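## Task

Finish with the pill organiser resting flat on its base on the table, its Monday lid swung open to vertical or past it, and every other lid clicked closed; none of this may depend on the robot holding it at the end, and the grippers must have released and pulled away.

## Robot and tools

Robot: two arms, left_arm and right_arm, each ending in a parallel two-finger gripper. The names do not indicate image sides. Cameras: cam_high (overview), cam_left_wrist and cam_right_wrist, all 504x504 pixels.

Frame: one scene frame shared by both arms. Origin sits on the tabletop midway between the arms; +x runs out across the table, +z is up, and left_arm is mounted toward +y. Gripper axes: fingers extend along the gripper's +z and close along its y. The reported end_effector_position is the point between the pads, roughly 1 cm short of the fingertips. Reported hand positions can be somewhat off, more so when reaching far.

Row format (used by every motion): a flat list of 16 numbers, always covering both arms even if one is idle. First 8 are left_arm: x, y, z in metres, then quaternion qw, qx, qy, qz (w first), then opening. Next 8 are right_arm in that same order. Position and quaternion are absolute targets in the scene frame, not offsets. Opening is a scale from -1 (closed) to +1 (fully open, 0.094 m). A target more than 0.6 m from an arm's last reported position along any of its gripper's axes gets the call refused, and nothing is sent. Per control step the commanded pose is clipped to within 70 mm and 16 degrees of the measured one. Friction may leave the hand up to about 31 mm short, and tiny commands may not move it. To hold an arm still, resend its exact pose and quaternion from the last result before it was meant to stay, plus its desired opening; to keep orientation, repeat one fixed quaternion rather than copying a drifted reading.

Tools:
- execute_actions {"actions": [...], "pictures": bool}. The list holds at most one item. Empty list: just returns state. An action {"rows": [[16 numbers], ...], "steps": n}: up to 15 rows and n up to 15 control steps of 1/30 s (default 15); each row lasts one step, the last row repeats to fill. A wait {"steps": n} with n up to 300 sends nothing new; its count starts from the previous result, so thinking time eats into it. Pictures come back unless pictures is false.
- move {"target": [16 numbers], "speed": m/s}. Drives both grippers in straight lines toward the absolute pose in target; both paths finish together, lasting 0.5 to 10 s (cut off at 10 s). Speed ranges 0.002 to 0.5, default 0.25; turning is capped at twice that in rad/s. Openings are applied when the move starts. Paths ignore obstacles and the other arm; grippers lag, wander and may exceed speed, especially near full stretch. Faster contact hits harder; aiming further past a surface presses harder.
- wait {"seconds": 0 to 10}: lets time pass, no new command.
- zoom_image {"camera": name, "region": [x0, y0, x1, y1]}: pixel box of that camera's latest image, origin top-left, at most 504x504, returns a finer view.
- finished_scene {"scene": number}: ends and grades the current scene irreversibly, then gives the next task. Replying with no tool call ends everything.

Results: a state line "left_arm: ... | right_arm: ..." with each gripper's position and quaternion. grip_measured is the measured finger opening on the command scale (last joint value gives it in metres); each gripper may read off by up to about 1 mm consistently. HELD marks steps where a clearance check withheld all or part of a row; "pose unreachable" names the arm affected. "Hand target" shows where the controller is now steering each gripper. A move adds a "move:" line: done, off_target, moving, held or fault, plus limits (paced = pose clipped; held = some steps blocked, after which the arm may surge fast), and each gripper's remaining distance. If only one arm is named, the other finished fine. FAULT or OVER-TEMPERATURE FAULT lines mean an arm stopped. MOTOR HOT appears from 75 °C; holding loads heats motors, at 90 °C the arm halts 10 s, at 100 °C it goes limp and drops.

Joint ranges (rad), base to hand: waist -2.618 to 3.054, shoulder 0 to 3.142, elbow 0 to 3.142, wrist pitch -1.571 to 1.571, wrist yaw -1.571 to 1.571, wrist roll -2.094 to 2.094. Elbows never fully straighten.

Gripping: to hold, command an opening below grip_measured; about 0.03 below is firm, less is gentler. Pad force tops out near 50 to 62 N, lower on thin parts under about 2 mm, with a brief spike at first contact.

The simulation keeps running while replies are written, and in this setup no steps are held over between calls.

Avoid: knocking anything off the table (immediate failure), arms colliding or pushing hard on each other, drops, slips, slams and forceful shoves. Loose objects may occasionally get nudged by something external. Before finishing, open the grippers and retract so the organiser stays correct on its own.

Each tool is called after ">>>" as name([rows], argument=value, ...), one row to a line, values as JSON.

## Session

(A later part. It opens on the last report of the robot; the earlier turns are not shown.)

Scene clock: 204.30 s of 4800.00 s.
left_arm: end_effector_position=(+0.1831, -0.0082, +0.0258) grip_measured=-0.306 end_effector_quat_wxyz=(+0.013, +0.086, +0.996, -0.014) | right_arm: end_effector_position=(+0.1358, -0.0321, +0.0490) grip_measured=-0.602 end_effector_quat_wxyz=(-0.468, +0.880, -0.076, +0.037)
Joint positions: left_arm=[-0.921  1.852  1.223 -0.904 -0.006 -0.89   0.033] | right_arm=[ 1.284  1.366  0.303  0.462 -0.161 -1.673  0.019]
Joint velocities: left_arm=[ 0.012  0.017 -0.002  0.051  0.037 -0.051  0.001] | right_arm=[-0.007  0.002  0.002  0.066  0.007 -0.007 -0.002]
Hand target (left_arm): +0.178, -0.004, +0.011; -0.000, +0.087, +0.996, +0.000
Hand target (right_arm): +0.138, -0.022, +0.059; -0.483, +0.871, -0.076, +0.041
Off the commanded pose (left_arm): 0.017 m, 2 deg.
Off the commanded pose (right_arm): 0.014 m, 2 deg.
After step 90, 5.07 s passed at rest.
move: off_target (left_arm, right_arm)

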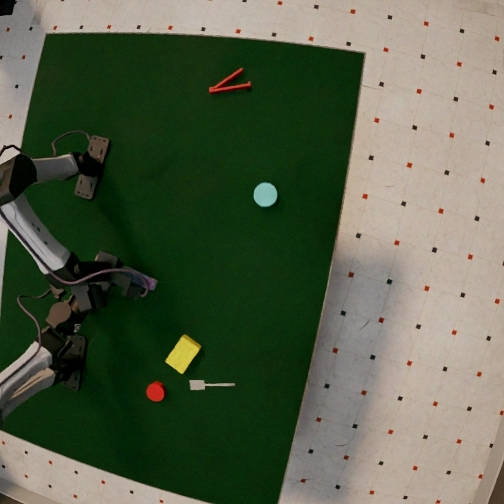

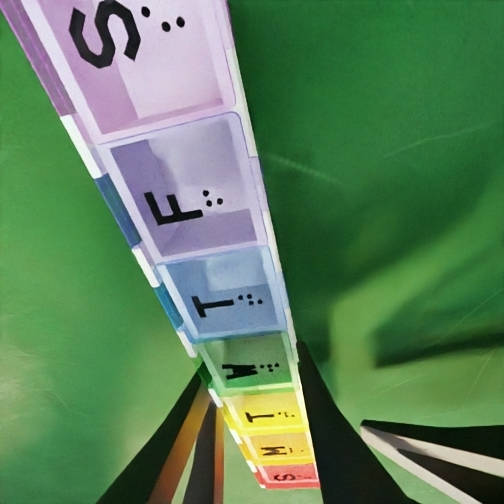

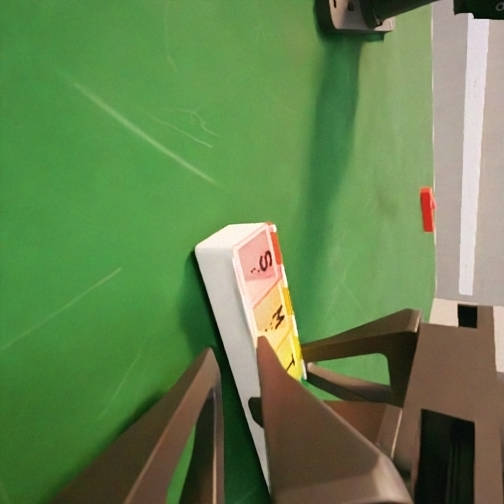

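>>> move(target=[0.178,-0.004,0.010,0,0.087,0.996,0,-0.42,0.139,-0.012,0.058,-0.483,0.872,-0.076,0.042,-0.6], speed=0.02)

Scene clock: 233.00 s of 4800.00 s.
left_arm: end_effector_position=(+0.1831, -0.0082, +0.0258) grip_measured=-0.306 end_effector_quat_wxyz=(+0.013, +0.086, +0.996, -0.014) | right_arm: end_effector_position=(+0.1372, -0.0222, +0.0495) grip_measured=-0.602 end_effector_quat_wxyz=(-0.469, +0.879, -0.076, +0.038)
Joint positions: left_arm=[-0.921  1.852  1.223 -0.904 -0.006 -0.89   0.033] | right_arm=[ 1.295  1.411  0.336  0.475 -0.151 -1.667  0.019]
Joint velocities: left_arm=[ 0.012  0.012 -0.017 -0.022 -0.081 -0.037  0.001] | right_arm=[ 0.007  0.002  0.007  0.007 -0.007 -0.051 -0.001]
Hand target (left_arm): +0.178, -0.004, +0.011; -0.000, +0.087, +0.996, +0.000
Hand target (right_arm): +0.139, -0.013, +0.059; -0.483, +0.871, -0.076, +0.041
Off the commanded pose (left_arm): 0.017 m, 2 deg.
Off the commanded pose (right_arm): 0.013 m, 2 deg.
After step 90, 24.37 s passed at rest.
move: off_target (left_arm, right_arm)

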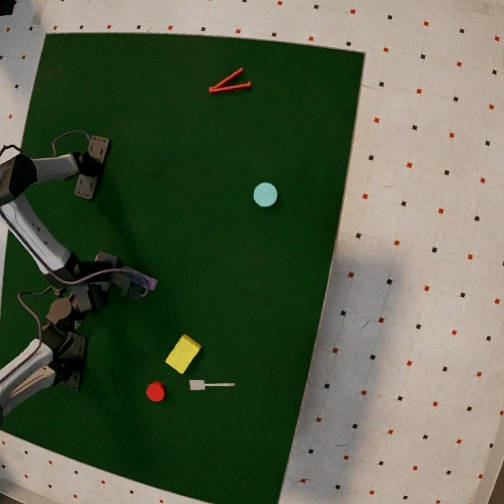

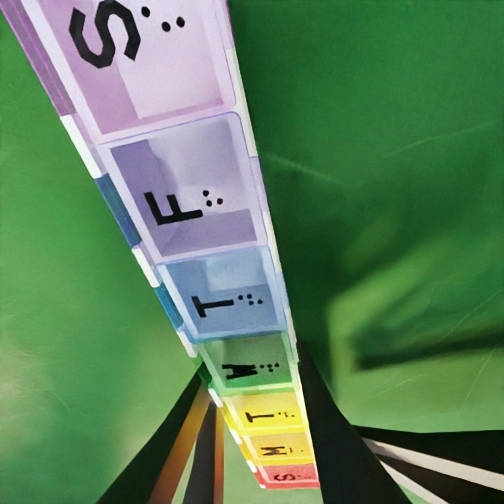

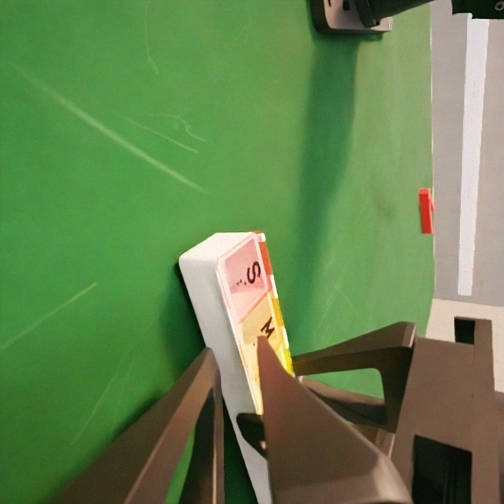

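>>> move(target=[0.178,-0.004,0.010,0,0.087,0.996,0,-0.42,0.140,-0.003,0.052,-0.483,0.872,-0.076,0.042,-0.6], speed=0.02)

Scene clock: 241.17 s of 4800.00 s.
left_arm: end_effector_position=(+0.1831, -0.0047, +0.0245) grip_measured=-0.306 end_effector_quat_wxyz=(+0.014, +0.086, +0.996, -0.007) | right_arm: end_effector_position=(+0.1369, -0.0175, +0.0387) grip_measured=-0.602 end_effector_quat_wxyz=(-0.459, +0.884, -0.077, +0.036)
Joint positions: left_arm=[-0.921  1.852  1.218 -0.909 -0.016 -0.889  0.033] | right_arm=[ 1.305  1.477  0.35   0.506 -0.143 -1.662  0.019]
Joint velocities: left_arm=[-0.002 -0.022 -0.017 -0.066  0.051 -0.081  0.   ] | right_arm=[-0.007  0.002  0.007  0.037  0.022  0.037  0.   ]
Hand target (left_arm): +0.178, -0.004, +0.011; -0.000, +0.087, +0.996, +0.000
Hand target (right_arm): +0.140, -0.004, +0.053; -0.483, +0.872, -0.076, +0.041
Off the commanded pose (left_arm): 0.015 m, 2 deg.
Off the commanded pose (right_arm): 0.020 m, 3 deg.
After step 90, 3.93 s passed at rest.
move: off_target (left_arm, right_arm)

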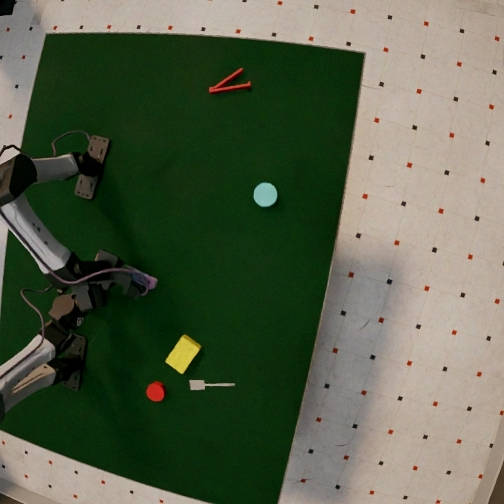

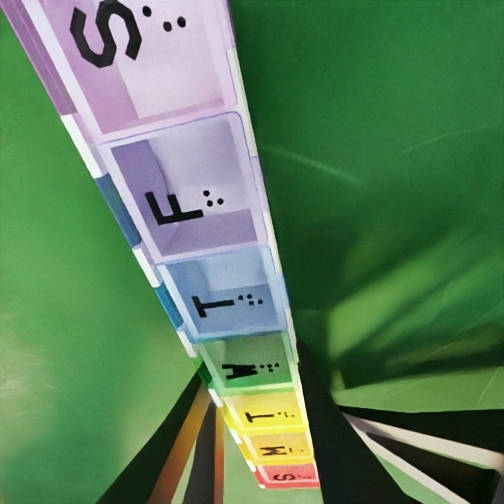

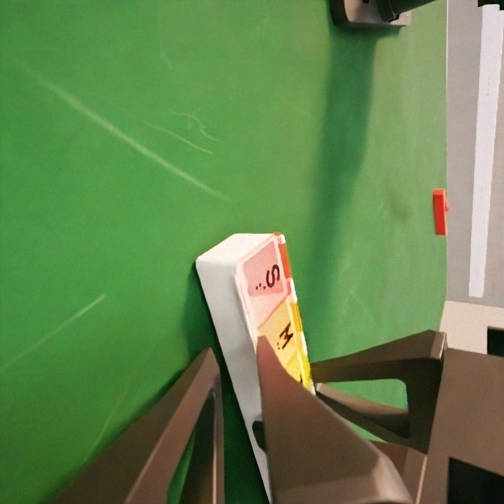

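>>> zoom_image(camera="cam_right_wrist", region=[180, 220, 340, 420])

>>> zoom_image(camera="cam_left_wrist", region=[200, 330, 440, 504])

Region (180, 220, 340, 420) of cam_right_wrist's 504x504 image, scaled by 2.520, with more detail than that image has; it fills the left 403 columns of this view, and the rest is white.

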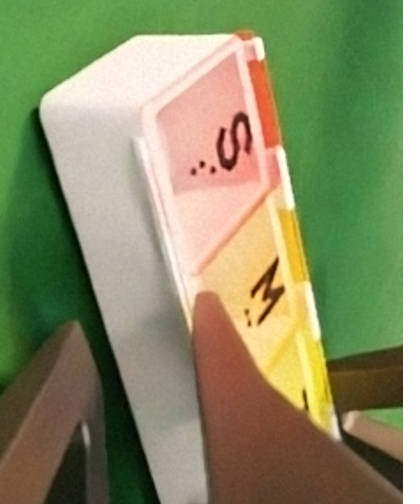

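Region (200, 330, 440, 504) of cam_left_wrist's 504x504 image, scaled by 2.100, with more detail than that image has; it fills the top 365 rows of this view, and the rest is white.

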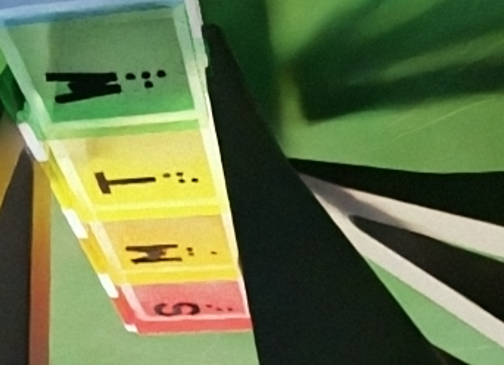

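>>> move(target=[0.178,-0.004,0.010,0,0.087,0.996,0,-0.42,0.143,-0.020,0.062,-0.483,0.872,-0.076,0.042,-0.6], speed=0.03)

>>> move(target=[0.178,-0.004,0.010,0,0.087,0.996,0,-0.42,0.144,-0.002,0.060,-0.483,0.872,-0.076,0.042,-0.6], speed=0.02)

Scene clock: 267.57 s of 4800.00 s.
left_arm: end_effector_position=(+0.1831, -0.0046, +0.0245) grip_measured=-0.306 end_effector_quat_wxyz=(+0.014, +0.086, +0.996, -0.007) | right_arm: end_effector_position=(+0.1395, -0.0211, +0.0554) grip_measured=-0.602 end_effector_quat_wxyz=(-0.471, +0.878, -0.079, +0.035)
Joint positions: left_arm=[-0.921  1.852  1.218 -0.909 -0.016 -0.889  0.033] | right_arm=[ 1.285  1.392  0.35   0.447 -0.161 -1.664  0.019]
Joint velocities: left_arm=[-0.022  0.007 -0.007  0.022 -0.022  0.022 -0.   ] | right_arm=[-0.007 -0.002 -0.002 -0.081  0.037  0.037 -0.   ]
Hand target (left_arm): +0.178, -0.004, +0.011; +0.000, +0.087, +0.996, +0.000
Hand target (right_arm): +0.143, -0.021, +0.062; -0.482, +0.872, -0.076, +0.042
Off the commanded pose (left_arm): 0.015 m, 2 deg.
Off the commanded pose (right_arm): 0.008 m, 2 deg.
After step 90, 22.23 s passed at rest.
move: off_target (left_arm)

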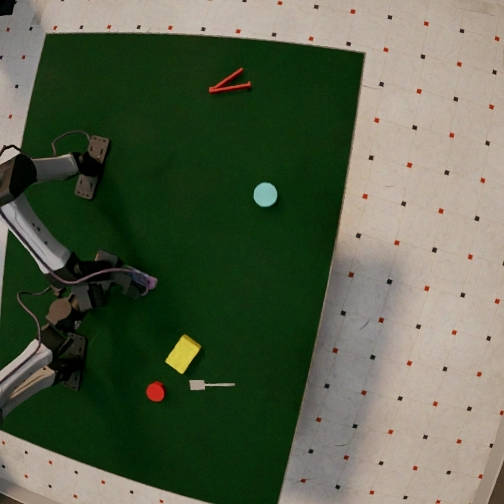

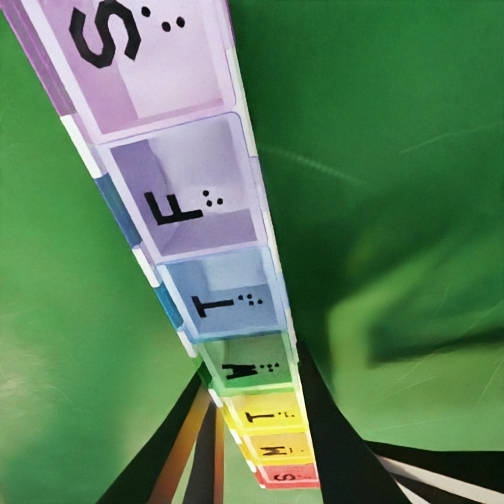

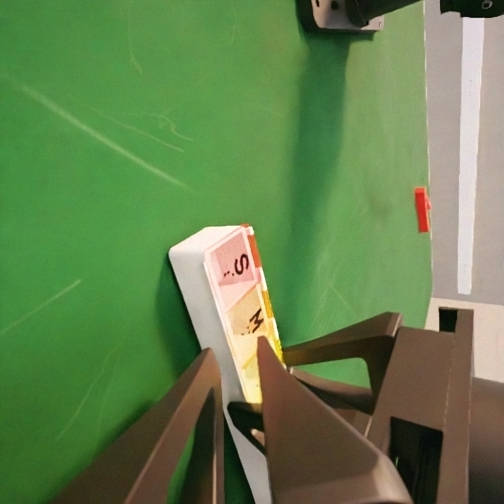

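Scene clock: 268.80 s of 4800.00 s.
left_arm: end_effector_position=(+0.1828, -0.0049, +0.0245) grip_measured=-0.306 end_effector_quat_wxyz=(+0.013, +0.086, +0.996, -0.008) | right_arm: end_effector_position=(+0.1399, -0.0167, +0.0456) grip_measured=-0.602 end_effector_quat_wxyz=(-0.458, +0.885, -0.080, +0.032)
Joint positions: left_arm=[-0.921  1.852  1.218 -0.909 -0.014 -0.889  0.033] | right_arm=[ 1.29   1.45   0.373  0.452 -0.158 -1.664  0.019]
Joint velocities: left_arm=[-0.017  0.012  0.012  0.066 -0.007  0.022  0.   ] | right_arm=[ 0.007 -0.007 -0.012  0.037 -0.095 -0.037  0.   ]
Hand target (left_arm): +0.178, -0.004, +0.011; +0.000, +0.087, +0.996, +0.000
Hand target (right_arm): +0.144, -0.003, +0.061; -0.483, +0.871, -0.076, +0.041
Off the commanded pose (left_arm): 0.015 m, 2 deg.
Off the commanded pose (right_arm): 0.021 m, 3 deg.
move: off_target (left_arm, right_arm)

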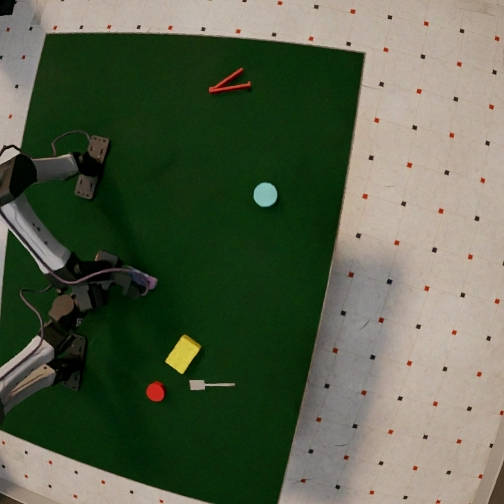

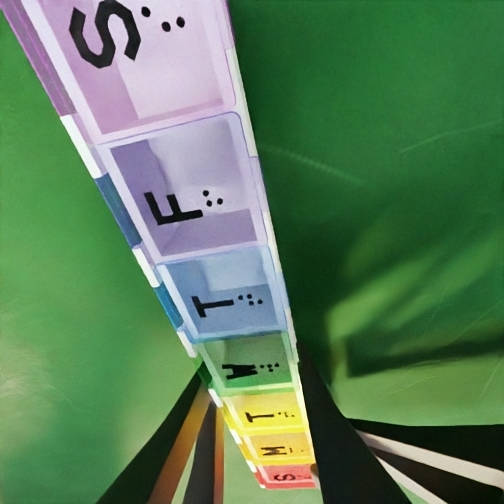

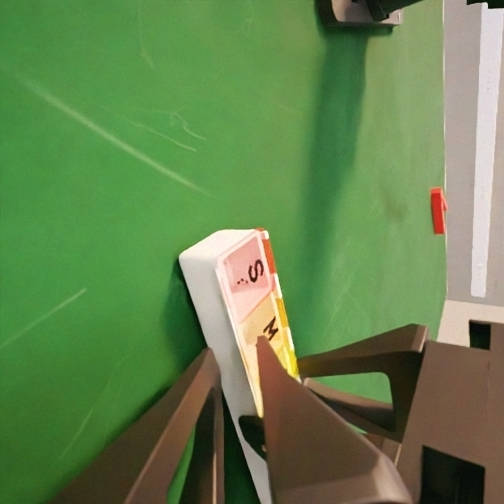

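>>> move(target=[0.178,-0.004,0.010,0,0.087,0.996,0,-0.42,0.144,0.004,0.064,-0.483,0.872,-0.076,0.042,-0.6], speed=0.015)

Scene clock: 276.57 s of 4800.00 s.
left_arm: end_effector_position=(+0.1830, -0.0048, +0.0245) grip_measured=-0.306 end_effector_quat_wxyz=(+0.014, +0.086, +0.996, -0.007) | right_arm: end_effector_position=(+0.1389, -0.0154, +0.0454) grip_measured=-0.602 end_effector_quat_wxyz=(-0.451, +0.888, -0.080, +0.031)
Joint positions: left_arm=[-0.921  1.852  1.218 -0.909 -0.015 -0.889  0.033] | right_arm=[ 1.298  1.45   0.389  0.421 -0.15  -1.661  0.019]
Joint velocities: left_arm=[ 0.012 -0.002 -0.017  0.066  0.007 -0.081  0.   ] | right_arm=[-0.017 -0.007 -0.017  0.007 -0.051  0.081 -0.001]
Hand target (left_arm): +0.178, -0.004, +0.011; -0.000, +0.087, +0.996, +0.000
Hand target (right_arm): +0.143, +0.002, +0.066; -0.483, +0.871, -0.076, +0.041
Off the commanded pose (left_arm): 0.015 m, 2 deg.
Off the commanded pose (right_arm): 0.027 m, 4 deg.
After step 90, 2.57 s passed at rest.
move: off_target (left_arm, right_arm)

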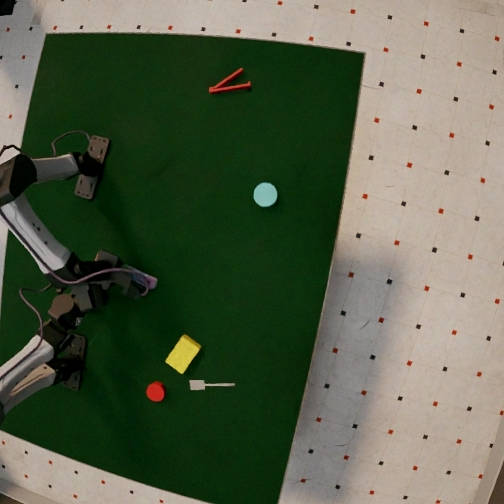

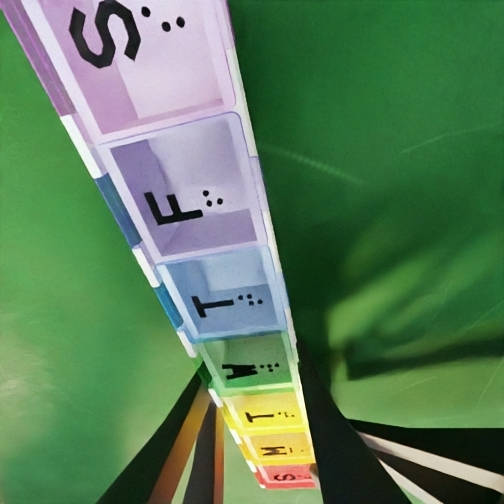

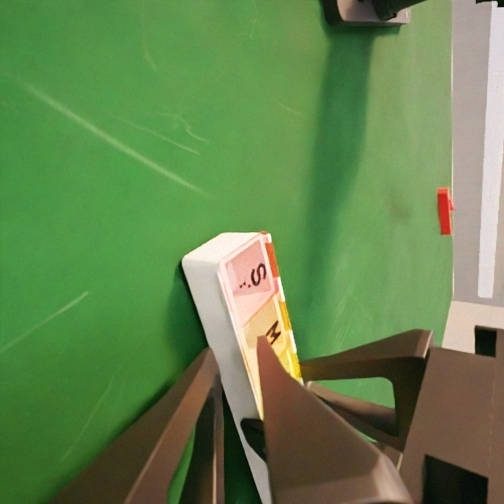

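>>> zoom_image(camera="cam_right_wrist", region=[170, 220, 330, 420])

>>> zoom_image(camera="cam_left_wrist", region=[200, 330, 440, 504])

Region (170, 220, 330, 420) of cam_right_wrist's 504x504 image, scaled by 2.520, with more detail than that image has; it fills the left 403 columns of this view, and the rest is white.

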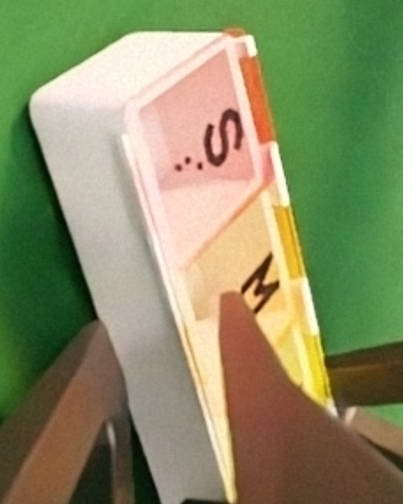

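Region (200, 330, 440, 504) of cam_left_wrist's 504x504 image, scaled by 2.100, with more detail than that image has; it fills the top 365 rows of this view, and the rest is white.

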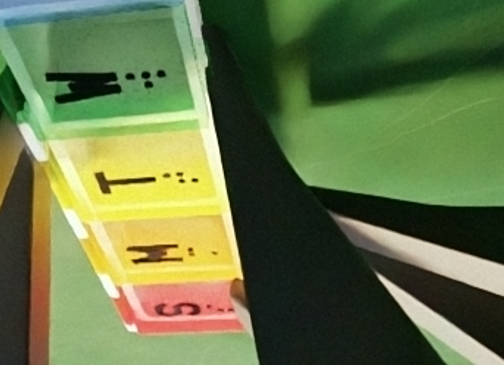

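>>> move(target=[0.178,-0.004,0.010,0,0.087,0.996,0,-0.42,0.142,-0.006,0.056,-0.483,0.872,-0.076,0.042,-1], speed=0.015)

>>> zoom_image(camera="cam_right_wrist", region=[170, 220, 330, 420])

Scene clock: 290.23 s of 4800.00 s.
left_arm: end_effector_position=(+0.1828, -0.0052, +0.0245) grip_measured=-0.306 end_effector_quat_wxyz=(+0.014, +0.086, +0.996, -0.008) | right_arm: end_effector_position=(+0.1408, -0.0103, +0.0530) grip_measured=-0.989 end_effector_quat_wxyz=(-0.468, +0.880, -0.078, +0.036)
Joint positions: left_arm=[-0.921  1.852  1.218 -0.908 -0.013 -0.889  0.033] | right_arm=[ 1.298  1.45   0.389  0.459 -0.15  -1.661  0.001]
Joint velocities: left_arm=[-0.002 -0.007  0.002 -0.007 -0.007  0.007  0.001] | right_arm=[-0.002 -0.007 -0.002  0.022  0.022  0.007  0.   ]
Hand target (left_arm): +0.178, -0.004, +0.011; -0.000, +0.087, +0.996, +0.000
Hand target (right_arm): +0.142, -0.007, +0.056; -0.482, +0.872, -0.076, +0.041
Off the commanded pose (left_arm): 0.015 m, 2 deg.
Off the commanded pose (right_arm): 0.005 m, 2 deg.
After step 90, 7.97 s passed at rest.
move: off_target (left_arm)

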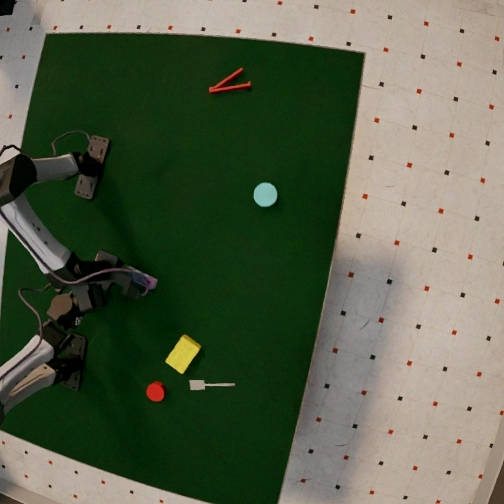

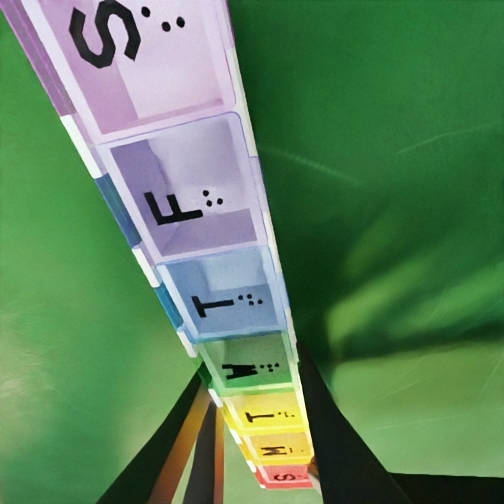

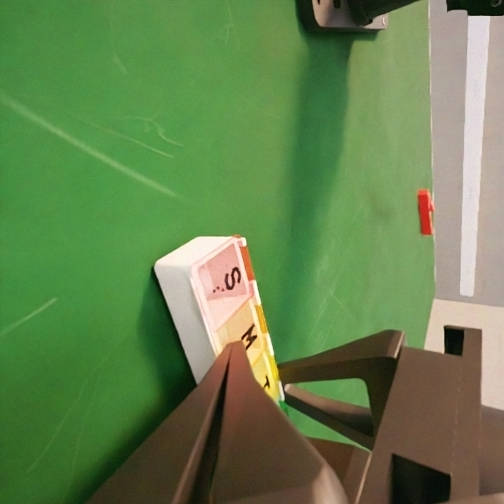

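Region (170, 220, 330, 420) of cam_right_wrist's 504x504 image, scaled by 2.520, with more detail than that image has; it fills the left 403 columns of this view, and the rest is white.

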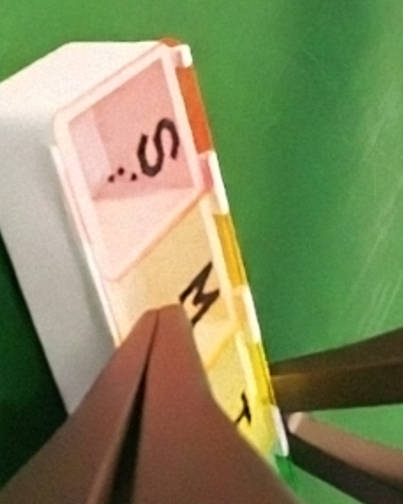

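>>> execute_actions([
  {"rows":[[0.178,-0.004,0.010,0,0.087,0.996,0,-0.42,0.141,-0.012,0.054,-0.483,0.872,-0.076,0.042,-0.6],[0.178,-0.004,0.010,0,0.087,0.996,0,-0.42,0.141,-0.012,0.054,-0.483,0.872,-0.076,0.042,-0.6],[0.178,-0.004,0.010,0,0.087,0.996,0,-0.42,0.141,-0.012,0.054,-0.483,0.872,-0.076,0.042,-0.6],[0.178,-0.004,0.010,0,0.087,0.996,0,-0.42,0.141,-0.012,0.054,-0.483,0.872,-0.076,0.042,-0.6],[0.178,-0.004,0.010,0,0.087,0.996,0,-0.42,0.141,-0.012,0.054,-0.483,0.872,-0.076,0.042,-0.6],[0.178,-0.004,0.010,0,0.087,0.996,0,-0.42,0.141,-0.012,0.052,-0.483,0.872,-0.076,0.042,-0.6],[0.178,-0.004,0.010,0,0.087,0.996,0,-0.42,0.141,-0.012,0.050,-0.483,0.872,-0.076,0.042,-0.6],[0.178,-0.004,0.010,0,0.087,0.996,0,-0.42,0.141,-0.012,0.048,-0.483,0.872,-0.076,0.042,-0.6],[0.178,-0.004,0.010,0,0.087,0.996,0,-0.42,0.141,-0.012,0.046,-0.483,0.872,-0.076,0.042,-0.6],[0.178,-0.004,0.010,0,0.087,0.996,0,-0.42,0.141,-0.012,0.045,-0.483,0.872,-0.076,0.042,-0.6]],"steps":15},
])

Scene clock: 301.90 s of 4800.00 s.
left_arm: end_effector_position=(+0.1827, -0.0051, +0.0234) grip_measured=-0.307 end_effector_quat_wxyz=(+0.012, +0.085, +0.996, -0.008) | right_arm: end_effector_position=(+0.1394, -0.0138, +0.0423) grip_measured=-0.602 end_effector_quat_wxyz=(-0.470, +0.879, -0.078, +0.036)
Joint positions: left_arm=[-0.92   1.855  1.218 -0.907 -0.011 -0.889  0.033] | right_arm=[ 1.298  1.489  0.352  0.539 -0.151 -1.66   0.019]
Joint velocities: left_arm=[-0.022 -0.007 -0.002 -0.022 -0.022  0.007  0.001] | right_arm=[-0.002 -0.002 -0.027  0.11  -0.022 -0.037 -0.001]
Hand target (left_arm): +0.178, -0.004, +0.011; -0.000, +0.087, +0.996, +0.000
Hand target (right_arm): +0.141, -0.012, +0.045; -0.482, +0.872, -0.076, +0.042
Off the commanded pose (left_arm): 0.014 m, 2 deg.
Off the commanded pose (right_arm): 0.004 m, 2 deg.
Steps of this call (steps 1 to 90: nothing new was sent; then 8.17 s passed at rest; steps 91 to 105: all 15 steps of this action). Readings (end_effector_position):
91: left_arm (+0.1831, -0.0045, +0.0245) | right_arm (+0.1402, -0.0117, +0.0513)
92: left_arm (+0.1835, -0.0041, +0.0245) | right_arm (+0.1390, -0.0148, +0.0475)
94: left_arm (+0.1831, -0.0049, +0.0237) | right_arm (+0.1382, -0.0170, +0.0452)
98: left_arm (+0.1829, -0.0050, +0.0234) | right_arm (+0.1386, -0.0160, +0.0458)
105: the state above

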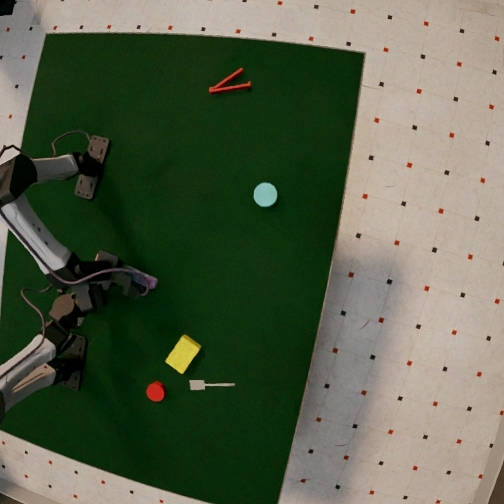

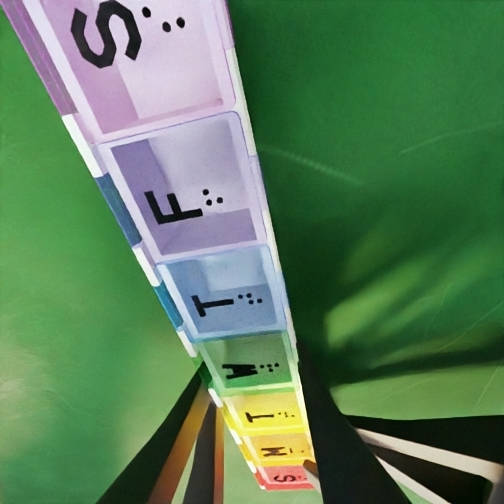

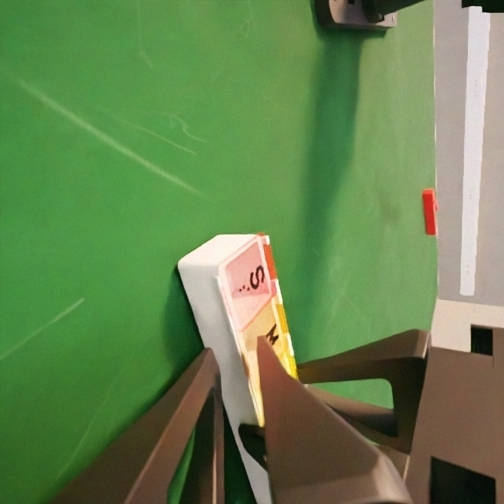

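>>> zoom_image(camera="cam_right_wrist", region=[170, 220, 330, 420])

Region (170, 220, 330, 420) of cam_right_wrist's 504x504 image, scaled by 2.520, with more detail than that image has; it fills the left 403 columns of this view, and the rest is white.

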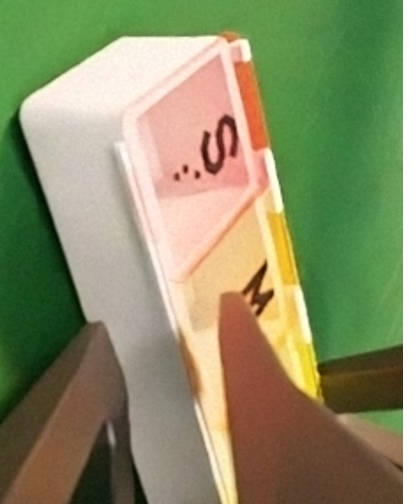

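>>> execute_actions([
  {"rows":[[0.178,-0.004,0.010,0,0.087,0.996,0,-0.42,0.141,-0.012,0.045,-0.483,0.872,-0.076,0.042,-0.7],[0.178,-0.004,0.010,0,0.087,0.996,0,-0.42,0.141,-0.012,0.045,-0.483,0.872,-0.076,0.042,-0.75],[0.178,-0.004,0.010,0,0.087,0.996,0,-0.42,0.141,-0.012,0.045,-0.483,0.872,-0.076,0.042,-0.8],[0.178,-0.004,0.010,0,0.087,0.996,0,-0.42,0.141,-0.012,0.045,-0.483,0.872,-0.076,0.042,-0.85],[0.178,-0.004,0.010,0,0.087,0.996,0,-0.42,0.141,-0.012,0.045,-0.483,0.872,-0.076,0.042,-0.9],[0.178,-0.004,0.010,0,0.087,0.996,0,-0.42,0.141,-0.012,0.045,-0.483,0.872,-0.076,0.042,-0.95],[0.178,-0.004,0.010,0,0.087,0.996,0,-0.42,0.141,-0.012,0.045,-0.483,0.872,-0.076,0.042,-1]],"steps":15},
])

>>> zoom_image(camera="cam_right_wrist", region=[170, 220, 330, 420])

Scene clock: 315.63 s of 4800.00 s.
left_arm: end_effector_position=(+0.1824, -0.0054, +0.0234) grip_measured=-0.307 end_effector_quat_wxyz=(+0.011, +0.085, +0.996, -0.009) | right_arm: end_effector_position=(+0.1398, -0.0128, +0.0439) grip_measured=-0.956 end_effector_quat_wxyz=(-0.475, +0.876, -0.077, +0.037)
Joint positions: left_arm=[-0.92   1.855  1.218 -0.906 -0.008 -0.889  0.033] | right_arm=[ 1.298  1.491  0.347  0.559 -0.15  -1.66   0.002]
Joint velocities: left_arm=[-0.012 -0.002  0.012 -0.037 -0.007 -0.081 -0.   ] | right_arm=[-0.017 -0.002 -0.017  0.037  0.051 -0.007 -0.   ]
Hand target (left_arm): +0.178, -0.004, +0.011; -0.000, +0.087, +0.996, +0.000
Hand target (right_arm): +0.141, -0.012, +0.045; -0.482, +0.872, -0.076, +0.042
Off the commanded pose (left_arm): 0.014 m, 2 deg.
Off the commanded pose (right_arm): 0.002 m, 1 deg.
Steps of this call (steps 1 to 90: nothing new was sent; then 10.23 s passed at rest; steps 91 to 105: all 15 steps of this action). Readings (end_effector_position):
91: left_arm (+0.1827, -0.0051, +0.0234) | right_arm (+0.1394, -0.0137, +0.0425)
92: left_arm (+0.1826, -0.0053, +0.0234) | right_arm (+0.1396, -0.0131, +0.0433)
94: left_arm (+0.1825, -0.0054, +0.0234) | right_arm (+0.1400, -0.0122, +0.0447)
98: left_arm (+0.1824, -0.0054, +0.0234) | right_arm (+0.1398, -0.0128, +0.0439)
105: the state above

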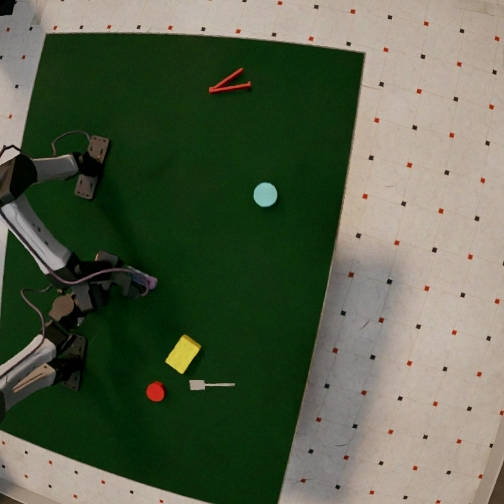

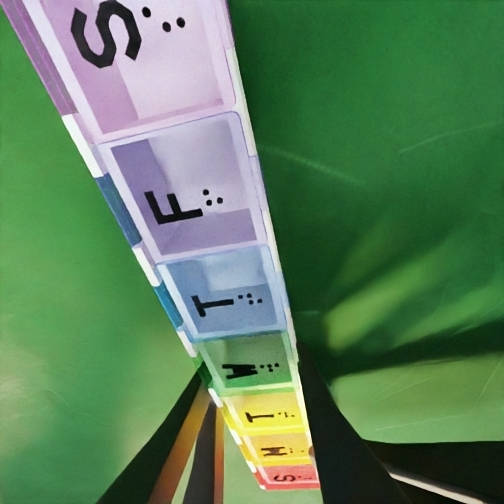

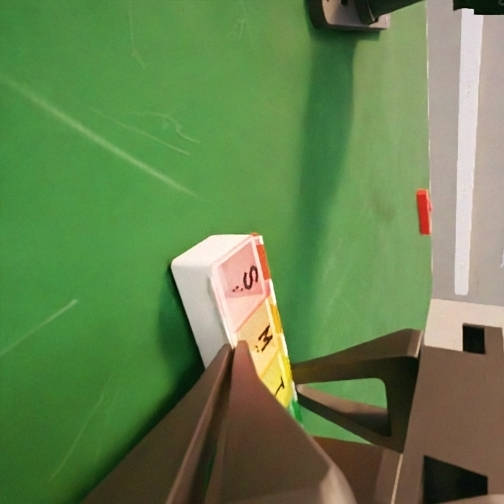

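Region (170, 220, 330, 420) of cam_right_wrist's 504x504 image, scaled by 2.520, with more detail than that image has; it fills the left 403 columns of this view, and the rest is white.

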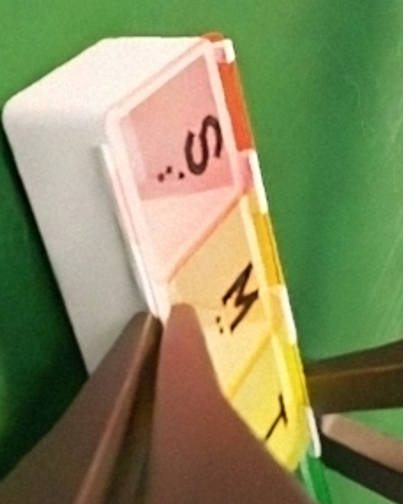

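>>> execute_actions([
  {"rows":[[0.178,-0.004,0.010,0,0.087,0.996,0,-0.42,0.141,-0.012,0.047,-0.483,0.872,-0.076,0.042,-1],[0.178,-0.004,0.010,0,0.087,0.996,0,-0.42,0.141,-0.012,0.048,-0.483,0.872,-0.076,0.042,-1],[0.178,-0.004,0.010,0,0.087,0.996,0,-0.42,0.141,-0.012,0.049,-0.483,0.872,-0.076,0.042,-1],[0.178,-0.004,0.010,0,0.087,0.996,0,-0.42,0.141,-0.012,0.050,-0.483,0.872,-0.076,0.042,-1],[0.178,-0.004,0.010,0,0.087,0.996,0,-0.42,0.141,-0.012,0.051,-0.483,0.872,-0.076,0.042,-1],[0.178,-0.004,0.010,0,0.087,0.996,0,-0.42,0.141,-0.012,0.052,-0.483,0.872,-0.076,0.042,-1],[0.178,-0.004,0.010,0,0.087,0.996,0,-0.42,0.141,-0.012,0.053,-0.483,0.872,-0.076,0.042,-1],[0.178,-0.004,0.010,0,0.087,0.996,0,-0.42,0.141,-0.012,0.054,-0.483,0.872,-0.076,0.042,-1],[0.178,-0.004,0.010,0,0.087,0.996,0,-0.42,0.141,-0.012,0.055,-0.483,0.872,-0.076,0.042,-1],[0.178,-0.004,0.010,0,0.087,0.996,0,-0.42,0.141,-0.011,0.056,-0.483,0.872,-0.076,0.042,-1],[0.178,-0.004,0.010,0,0.087,0.996,0,-0.42,0.141,-0.011,0.057,-0.483,0.872,-0.076,0.042,-1],[0.178,-0.004,0.010,0,0.087,0.996,0,-0.42,0.141,-0.011,0.058,-0.483,0.872,-0.076,0.042,-1],[0.178,-0.004,0.010,0,0.087,0.996,0,-0.42,0.141,-0.010,0.059,-0.483,0.872,-0.076,0.042,-1],[0.178,-0.004,0.010,0,0.087,0.996,0,-0.42,0.141,-0.010,0.060,-0.483,0.872,-0.076,0.042,-1]],"steps":15},
])

>>> zoom_image(camera="cam_right_wrist", region=[150, 220, 330, 420])

Scene clock: 329.13 s of 4800.00 s.
left_arm: end_effector_position=(+0.1812, -0.0102, +0.0235) grip_measured=-0.307 end_effector_quat_wxyz=(+0.007, +0.085, +0.996, -0.020) | right_arm: end_effector_position=(+0.1386, -0.0180, +0.0452) grip_measured=-0.956 end_effector_quat_wxyz=(-0.466, +0.880, -0.079, +0.037)
Joint positions: left_arm=[-0.92   1.855  1.218 -0.892  0.011 -0.89   0.033] | right_arm=[ 1.298  1.451  0.347  0.499 -0.147 -1.66   0.002]
Joint velocities: left_arm=[ 0.007 -0.002  0.007 -0.022 -0.007  0.037 -0.001] | right_arm=[-0.007 -0.1   -0.007 -0.168 -0.066 -0.051  0.001]
Hand target (left_arm): +0.178, -0.004, +0.011; -0.000, +0.087, +0.996, -0.000
Hand target (right_arm): +0.141, -0.011, +0.060; -0.483, +0.871, -0.076, +0.042
Off the commanded pose (left_arm): 0.015 m, 2 deg.
Off the commanded pose (right_arm): 0.017 m, 2 deg.
Steps of this call (steps 1 to 90: nothing new was sent; then 10.00 s passed at rest; steps 91 to 105: all 15 steps of this action). Readings (end_effector_position):
91: left_arm (+0.1824, -0.0054, +0.0234) | right_arm (+0.1398, -0.0128, +0.0439)
92: left_arm (+0.1824, -0.0054, +0.0234) | right_arm (+0.1398, -0.0128, +0.0439)
94: left_arm (+0.1824, -0.0054, +0.0234) | right_arm (+0.1398, -0.0128, +0.0439)
98: left_arm (+0.1820, -0.0064, +0.0234) | right_arm (+0.1394, -0.0141, +0.0446)
105: the state above

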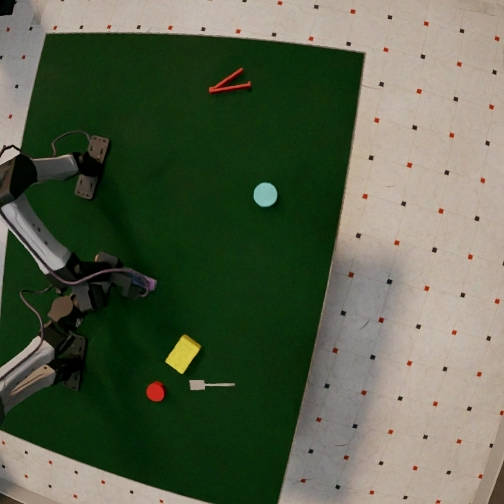

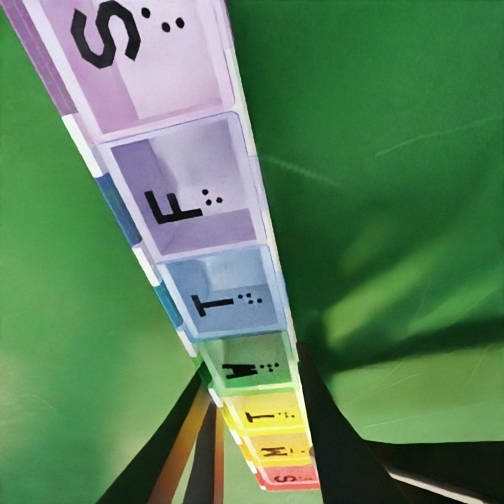

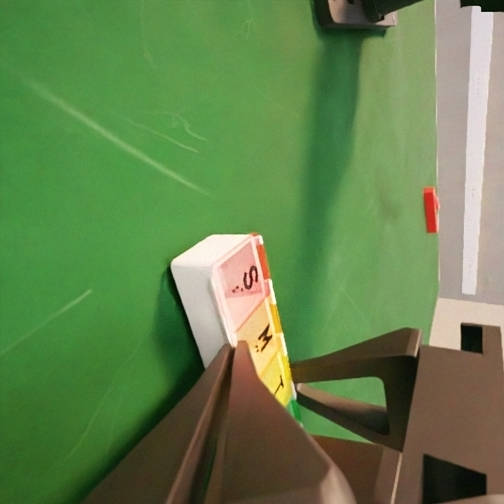

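Region (150, 220, 330, 420) of cam_right_wrist's 504x504 image, scaled by 2.520, with more detail than that image has; it fills the left 454 columns of this view, and the rest is white.

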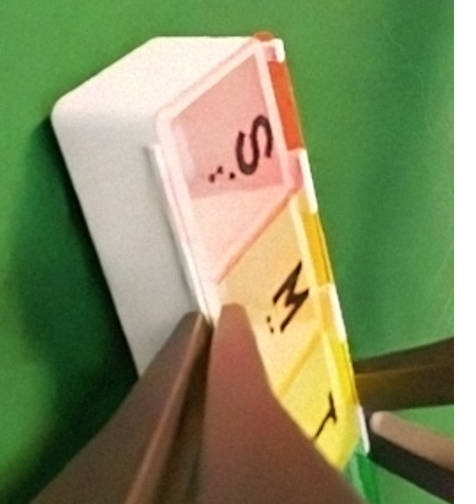

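>>> execute_actions([
  {"rows":[[0.178,-0.002,0.008,0,0.087,0.996,0,-0.42,0.141,-0.009,0.061,-0.483,0.872,-0.076,0.042,-1],[0.178,-0.002,0.008,0,0.087,0.996,0,-0.42,0.141,-0.008,0.062,-0.483,0.872,-0.076,0.042,-1],[0.178,-0.002,0.008,0,0.087,0.996,0,-0.42,0.141,-0.007,0.063,-0.483,0.872,-0.076,0.042,-1],[0.178,-0.002,0.008,0,0.087,0.996,0,-0.42,0.141,-0.006,0.064,-0.483,0.872,-0.076,0.042,-1],[0.178,-0.002,0.008,0,0.087,0.996,0,-0.42,0.141,-0.005,0.065,-0.483,0.872,-0.076,0.042,-1],[0.178,-0.002,0.008,0,0.087,0.996,0,-0.42,0.141,-0.004,0.066,-0.483,0.872,-0.076,0.042,-1],[0.178,-0.002,0.008,0,0.087,0.996,0,-0.42,0.141,-0.003,0.067,-0.483,0.872,-0.076,0.042,-1],[0.178,-0.002,0.008,0,0.087,0.996,0,-0.42,0.141,-0.002,0.068,-0.483,0.872,-0.076,0.042,-1],[0.178,-0.002,0.008,0,0.087,0.996,0,-0.42,0.141,-0.002,0.069,-0.483,0.872,-0.076,0.042,-1],[0.178,-0.002,0.008,0,0.087,0.996,0,-0.42,0.141,-0.002,0.070,-0.483,0.872,-0.076,0.042,-1]],"steps":15},
])

>>> zoom_image(camera="cam_right_wrist", region=[150, 200, 330, 420])

Scene clock: 340.80 s of 4800.00 s.
left_arm: end_effector_position=(+0.1820, -0.0114, +0.0236) grip_measured=-0.307 end_effector_quat_wxyz=(+0.009, +0.085, +0.996, -0.023) | right_arm: end_effector_position=(+0.1395, -0.0185, +0.0460) grip_measured=-0.956 end_effector_quat_wxyz=(-0.449, +0.889, -0.084, +0.035)
Joint positions: left_arm=[-0.92   1.855  1.218 -0.886  0.011 -0.89   0.033] | right_arm=[ 1.298  1.432  0.384  0.404 -0.141 -1.659  0.002]
Joint velocities: left_arm=[-0.007 -0.037 -0.007 -0.037 -0.022 -0.037 -0.   ] | right_arm=[-0.007 -0.007  0.002 -0.007 -0.037  0.007  0.   ]
Hand target (left_arm): +0.178, -0.002, +0.009; -0.000, +0.087, +0.996, -0.000
Hand target (right_arm): +0.140, -0.004, +0.071; -0.483, +0.871, -0.076, +0.041
Off the commanded pose (left_arm): 0.019 m, 3 deg.
Off the commanded pose (right_arm): 0.029 m, 5 deg.
Steps of this call (steps 1 to 90: nothing new was sent; then 8.17 s passed at rest; steps 91 to 105: all 15 steps of this action). Readings (end_effector_position):
91: left_arm (+0.1812, -0.0114, +0.0236) | right_arm (+0.1384, -0.0190, +0.0450)
92: left_arm (+0.1813, -0.0115, +0.0236) | right_arm (+0.1385, -0.0189, +0.0450)
94: left_arm (+0.1814, -0.0115, +0.0236) | right_arm (+0.1388, -0.0184, +0.0451)
98: left_arm (+0.1819, -0.0113, +0.0236) | right_arm (+0.1393, -0.0180, +0.0456)
105: the state above

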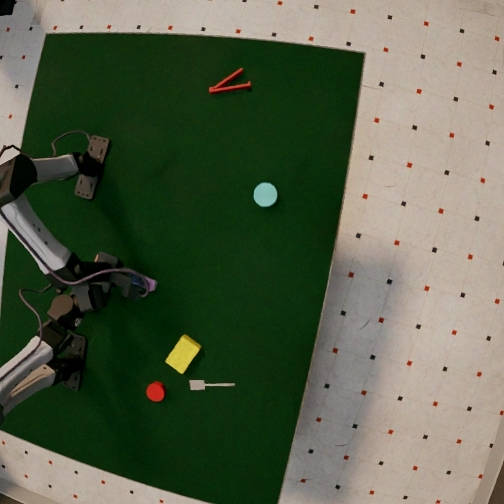

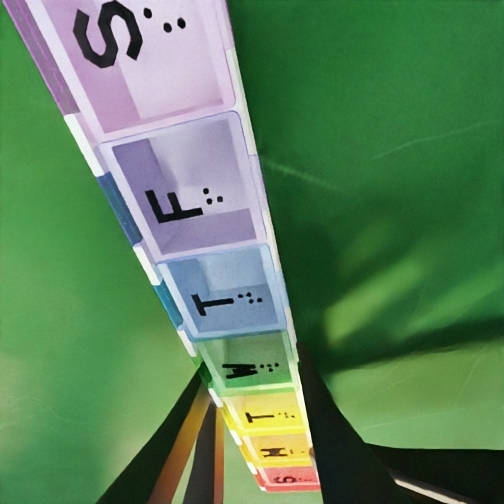

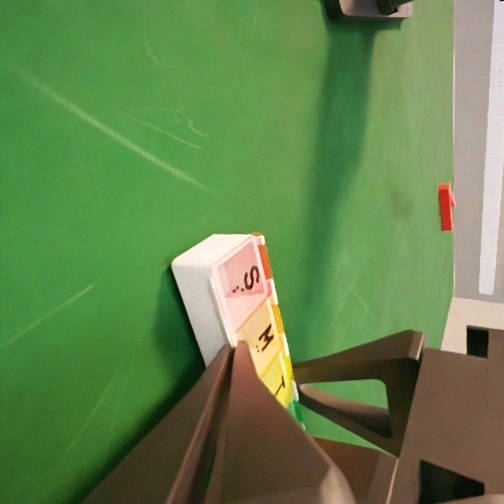

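Region (150, 200, 330, 420) of cam_right_wrist's 504x504 image, scaled by 2.291, with more detail than that image has; it fills the left 412 columns of this view, and the rest is white.

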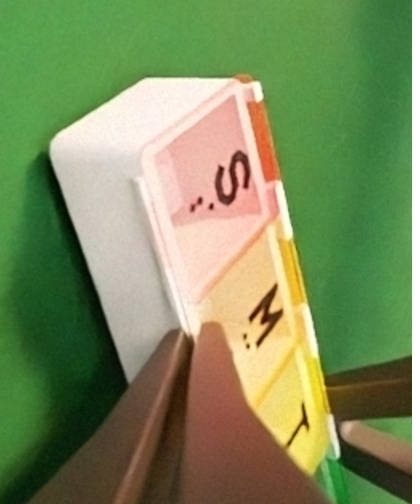

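>>> execute_actions([
  {"rows":[[0.178,-0.002,0.006,0,0.087,0.996,0,-0.42,0.141,-0.006,0.072,-0.483,0.872,-0.076,0.042,-1],[0.178,-0.002,0.006,0,0.087,0.996,0,-0.42,0.141,-0.007,0.074,-0.483,0.872,-0.076,0.042,-1],[0.178,-0.002,0.006,0,0.087,0.996,0,-0.42,0.141,-0.007,0.076,-0.483,0.872,-0.076,0.042,-1],[0.178,-0.002,0.006,0,0.087,0.996,0,-0.42,0.141,-0.007,0.078,-0.483,0.872,-0.076,0.042,-1],[0.178,-0.002,0.006,0,0.087,0.996,0,-0.42,0.141,-0.007,0.080,-0.483,0.872,-0.076,0.042,-1],[0.178,-0.002,0.006,0,0.087,0.996,0,-0.42,0.141,-0.007,0.082,-0.483,0.872,-0.076,0.042,-1],[0.178,-0.002,0.006,0,0.087,0.996,0,-0.42,0.141,-0.007,0.084,-0.483,0.872,-0.076,0.042,-1],[0.178,-0.002,0.006,0,0.087,0.996,0,-0.42,0.141,-0.007,0.086,-0.483,0.872,-0.076,0.042,-1]],"steps":15},
])

>>> zoom_image(camera="cam_right_wrist", region=[150, 200, 330, 420])

Scene clock: 354.17 s of 4800.00 s.
left_arm: end_effector_position=(+0.1797, -0.0232, +0.0245) grip_measured=-0.307 end_effector_quat_wxyz=(+0.000, +0.084, +0.995, -0.051) | right_arm: end_effector_position=(+0.1371, -0.0303, +0.0505) grip_measured=-0.956 end_effector_quat_wxyz=(-0.429, +0.898, -0.089, +0.034)
Joint positions: left_arm=[-0.92   1.855  1.218 -0.848  0.056 -0.894  0.033] | right_arm=[ 1.298  1.348  0.395  0.264 -0.13  -1.657  0.002]
Joint velocities: left_arm=[-0.007 -0.017  0.002 -0.022 -0.022 -0.051  0.   ] | right_arm=[-0.022 -0.042  0.012 -0.154 -0.037  0.007  0.   ]
Hand target (left_arm): +0.178, -0.002, +0.008; -0.001, +0.088, +0.996, -0.001
Hand target (right_arm): +0.140, -0.010, +0.088; -0.483, +0.871, -0.076, +0.041
Off the commanded pose (left_arm): 0.028 m, 6 deg.
Off the commanded pose (right_arm): 0.043 m, 7 deg.
Steps of this call (steps 1 to 90: nothing new was sent; then 9.87 s passed at rest; steps 91 to 105: all 15 steps of this action). Readings (end_effector_position):
91: left_arm (+0.1820, -0.0117, +0.0236) | right_arm (+0.1394, -0.0189, +0.0464)
92: left_arm (+0.1818, -0.0124, +0.0237) | right_arm (+0.1393, -0.0195, +0.0473)
94: left_arm (+0.1812, -0.0146, +0.0238) | right_arm (+0.1386, -0.0218, +0.0482)
98: left_arm (+0.1803, -0.0194, +0.0241) | right_arm (+0.1377, -0.0268, +0.0499)
105: the state above

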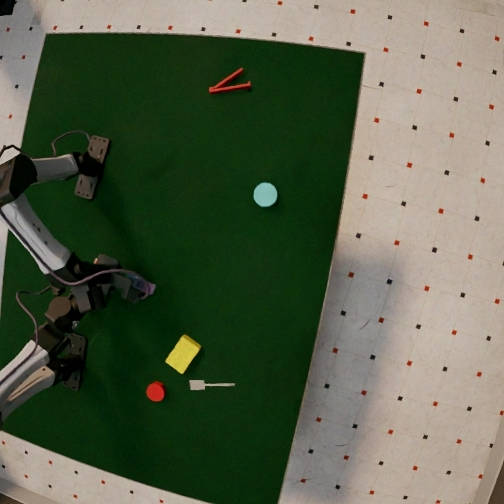

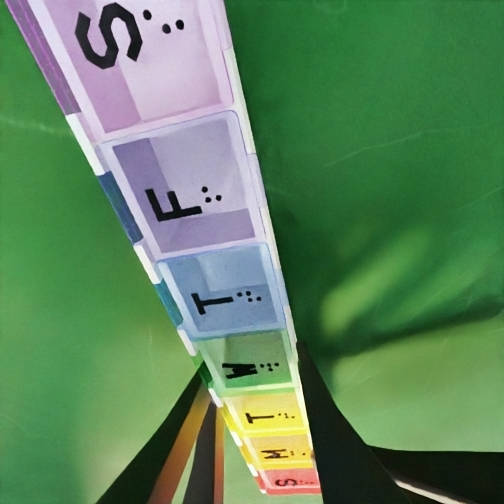

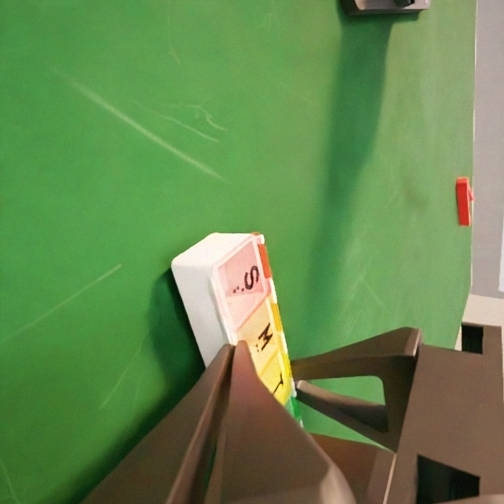

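Region (150, 200, 330, 420) of cam_right_wrist's 504x504 image, scaled by 2.291, with more detail than that image has; it fills the left 412 columns of this view, and the rest is white.

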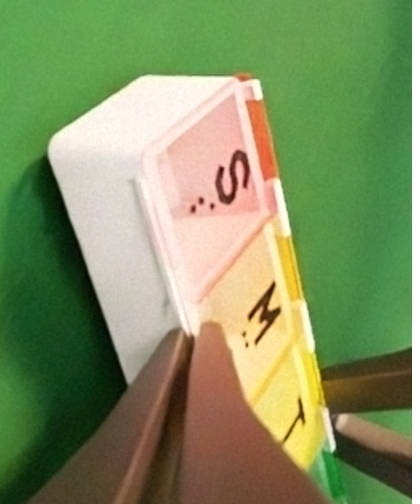

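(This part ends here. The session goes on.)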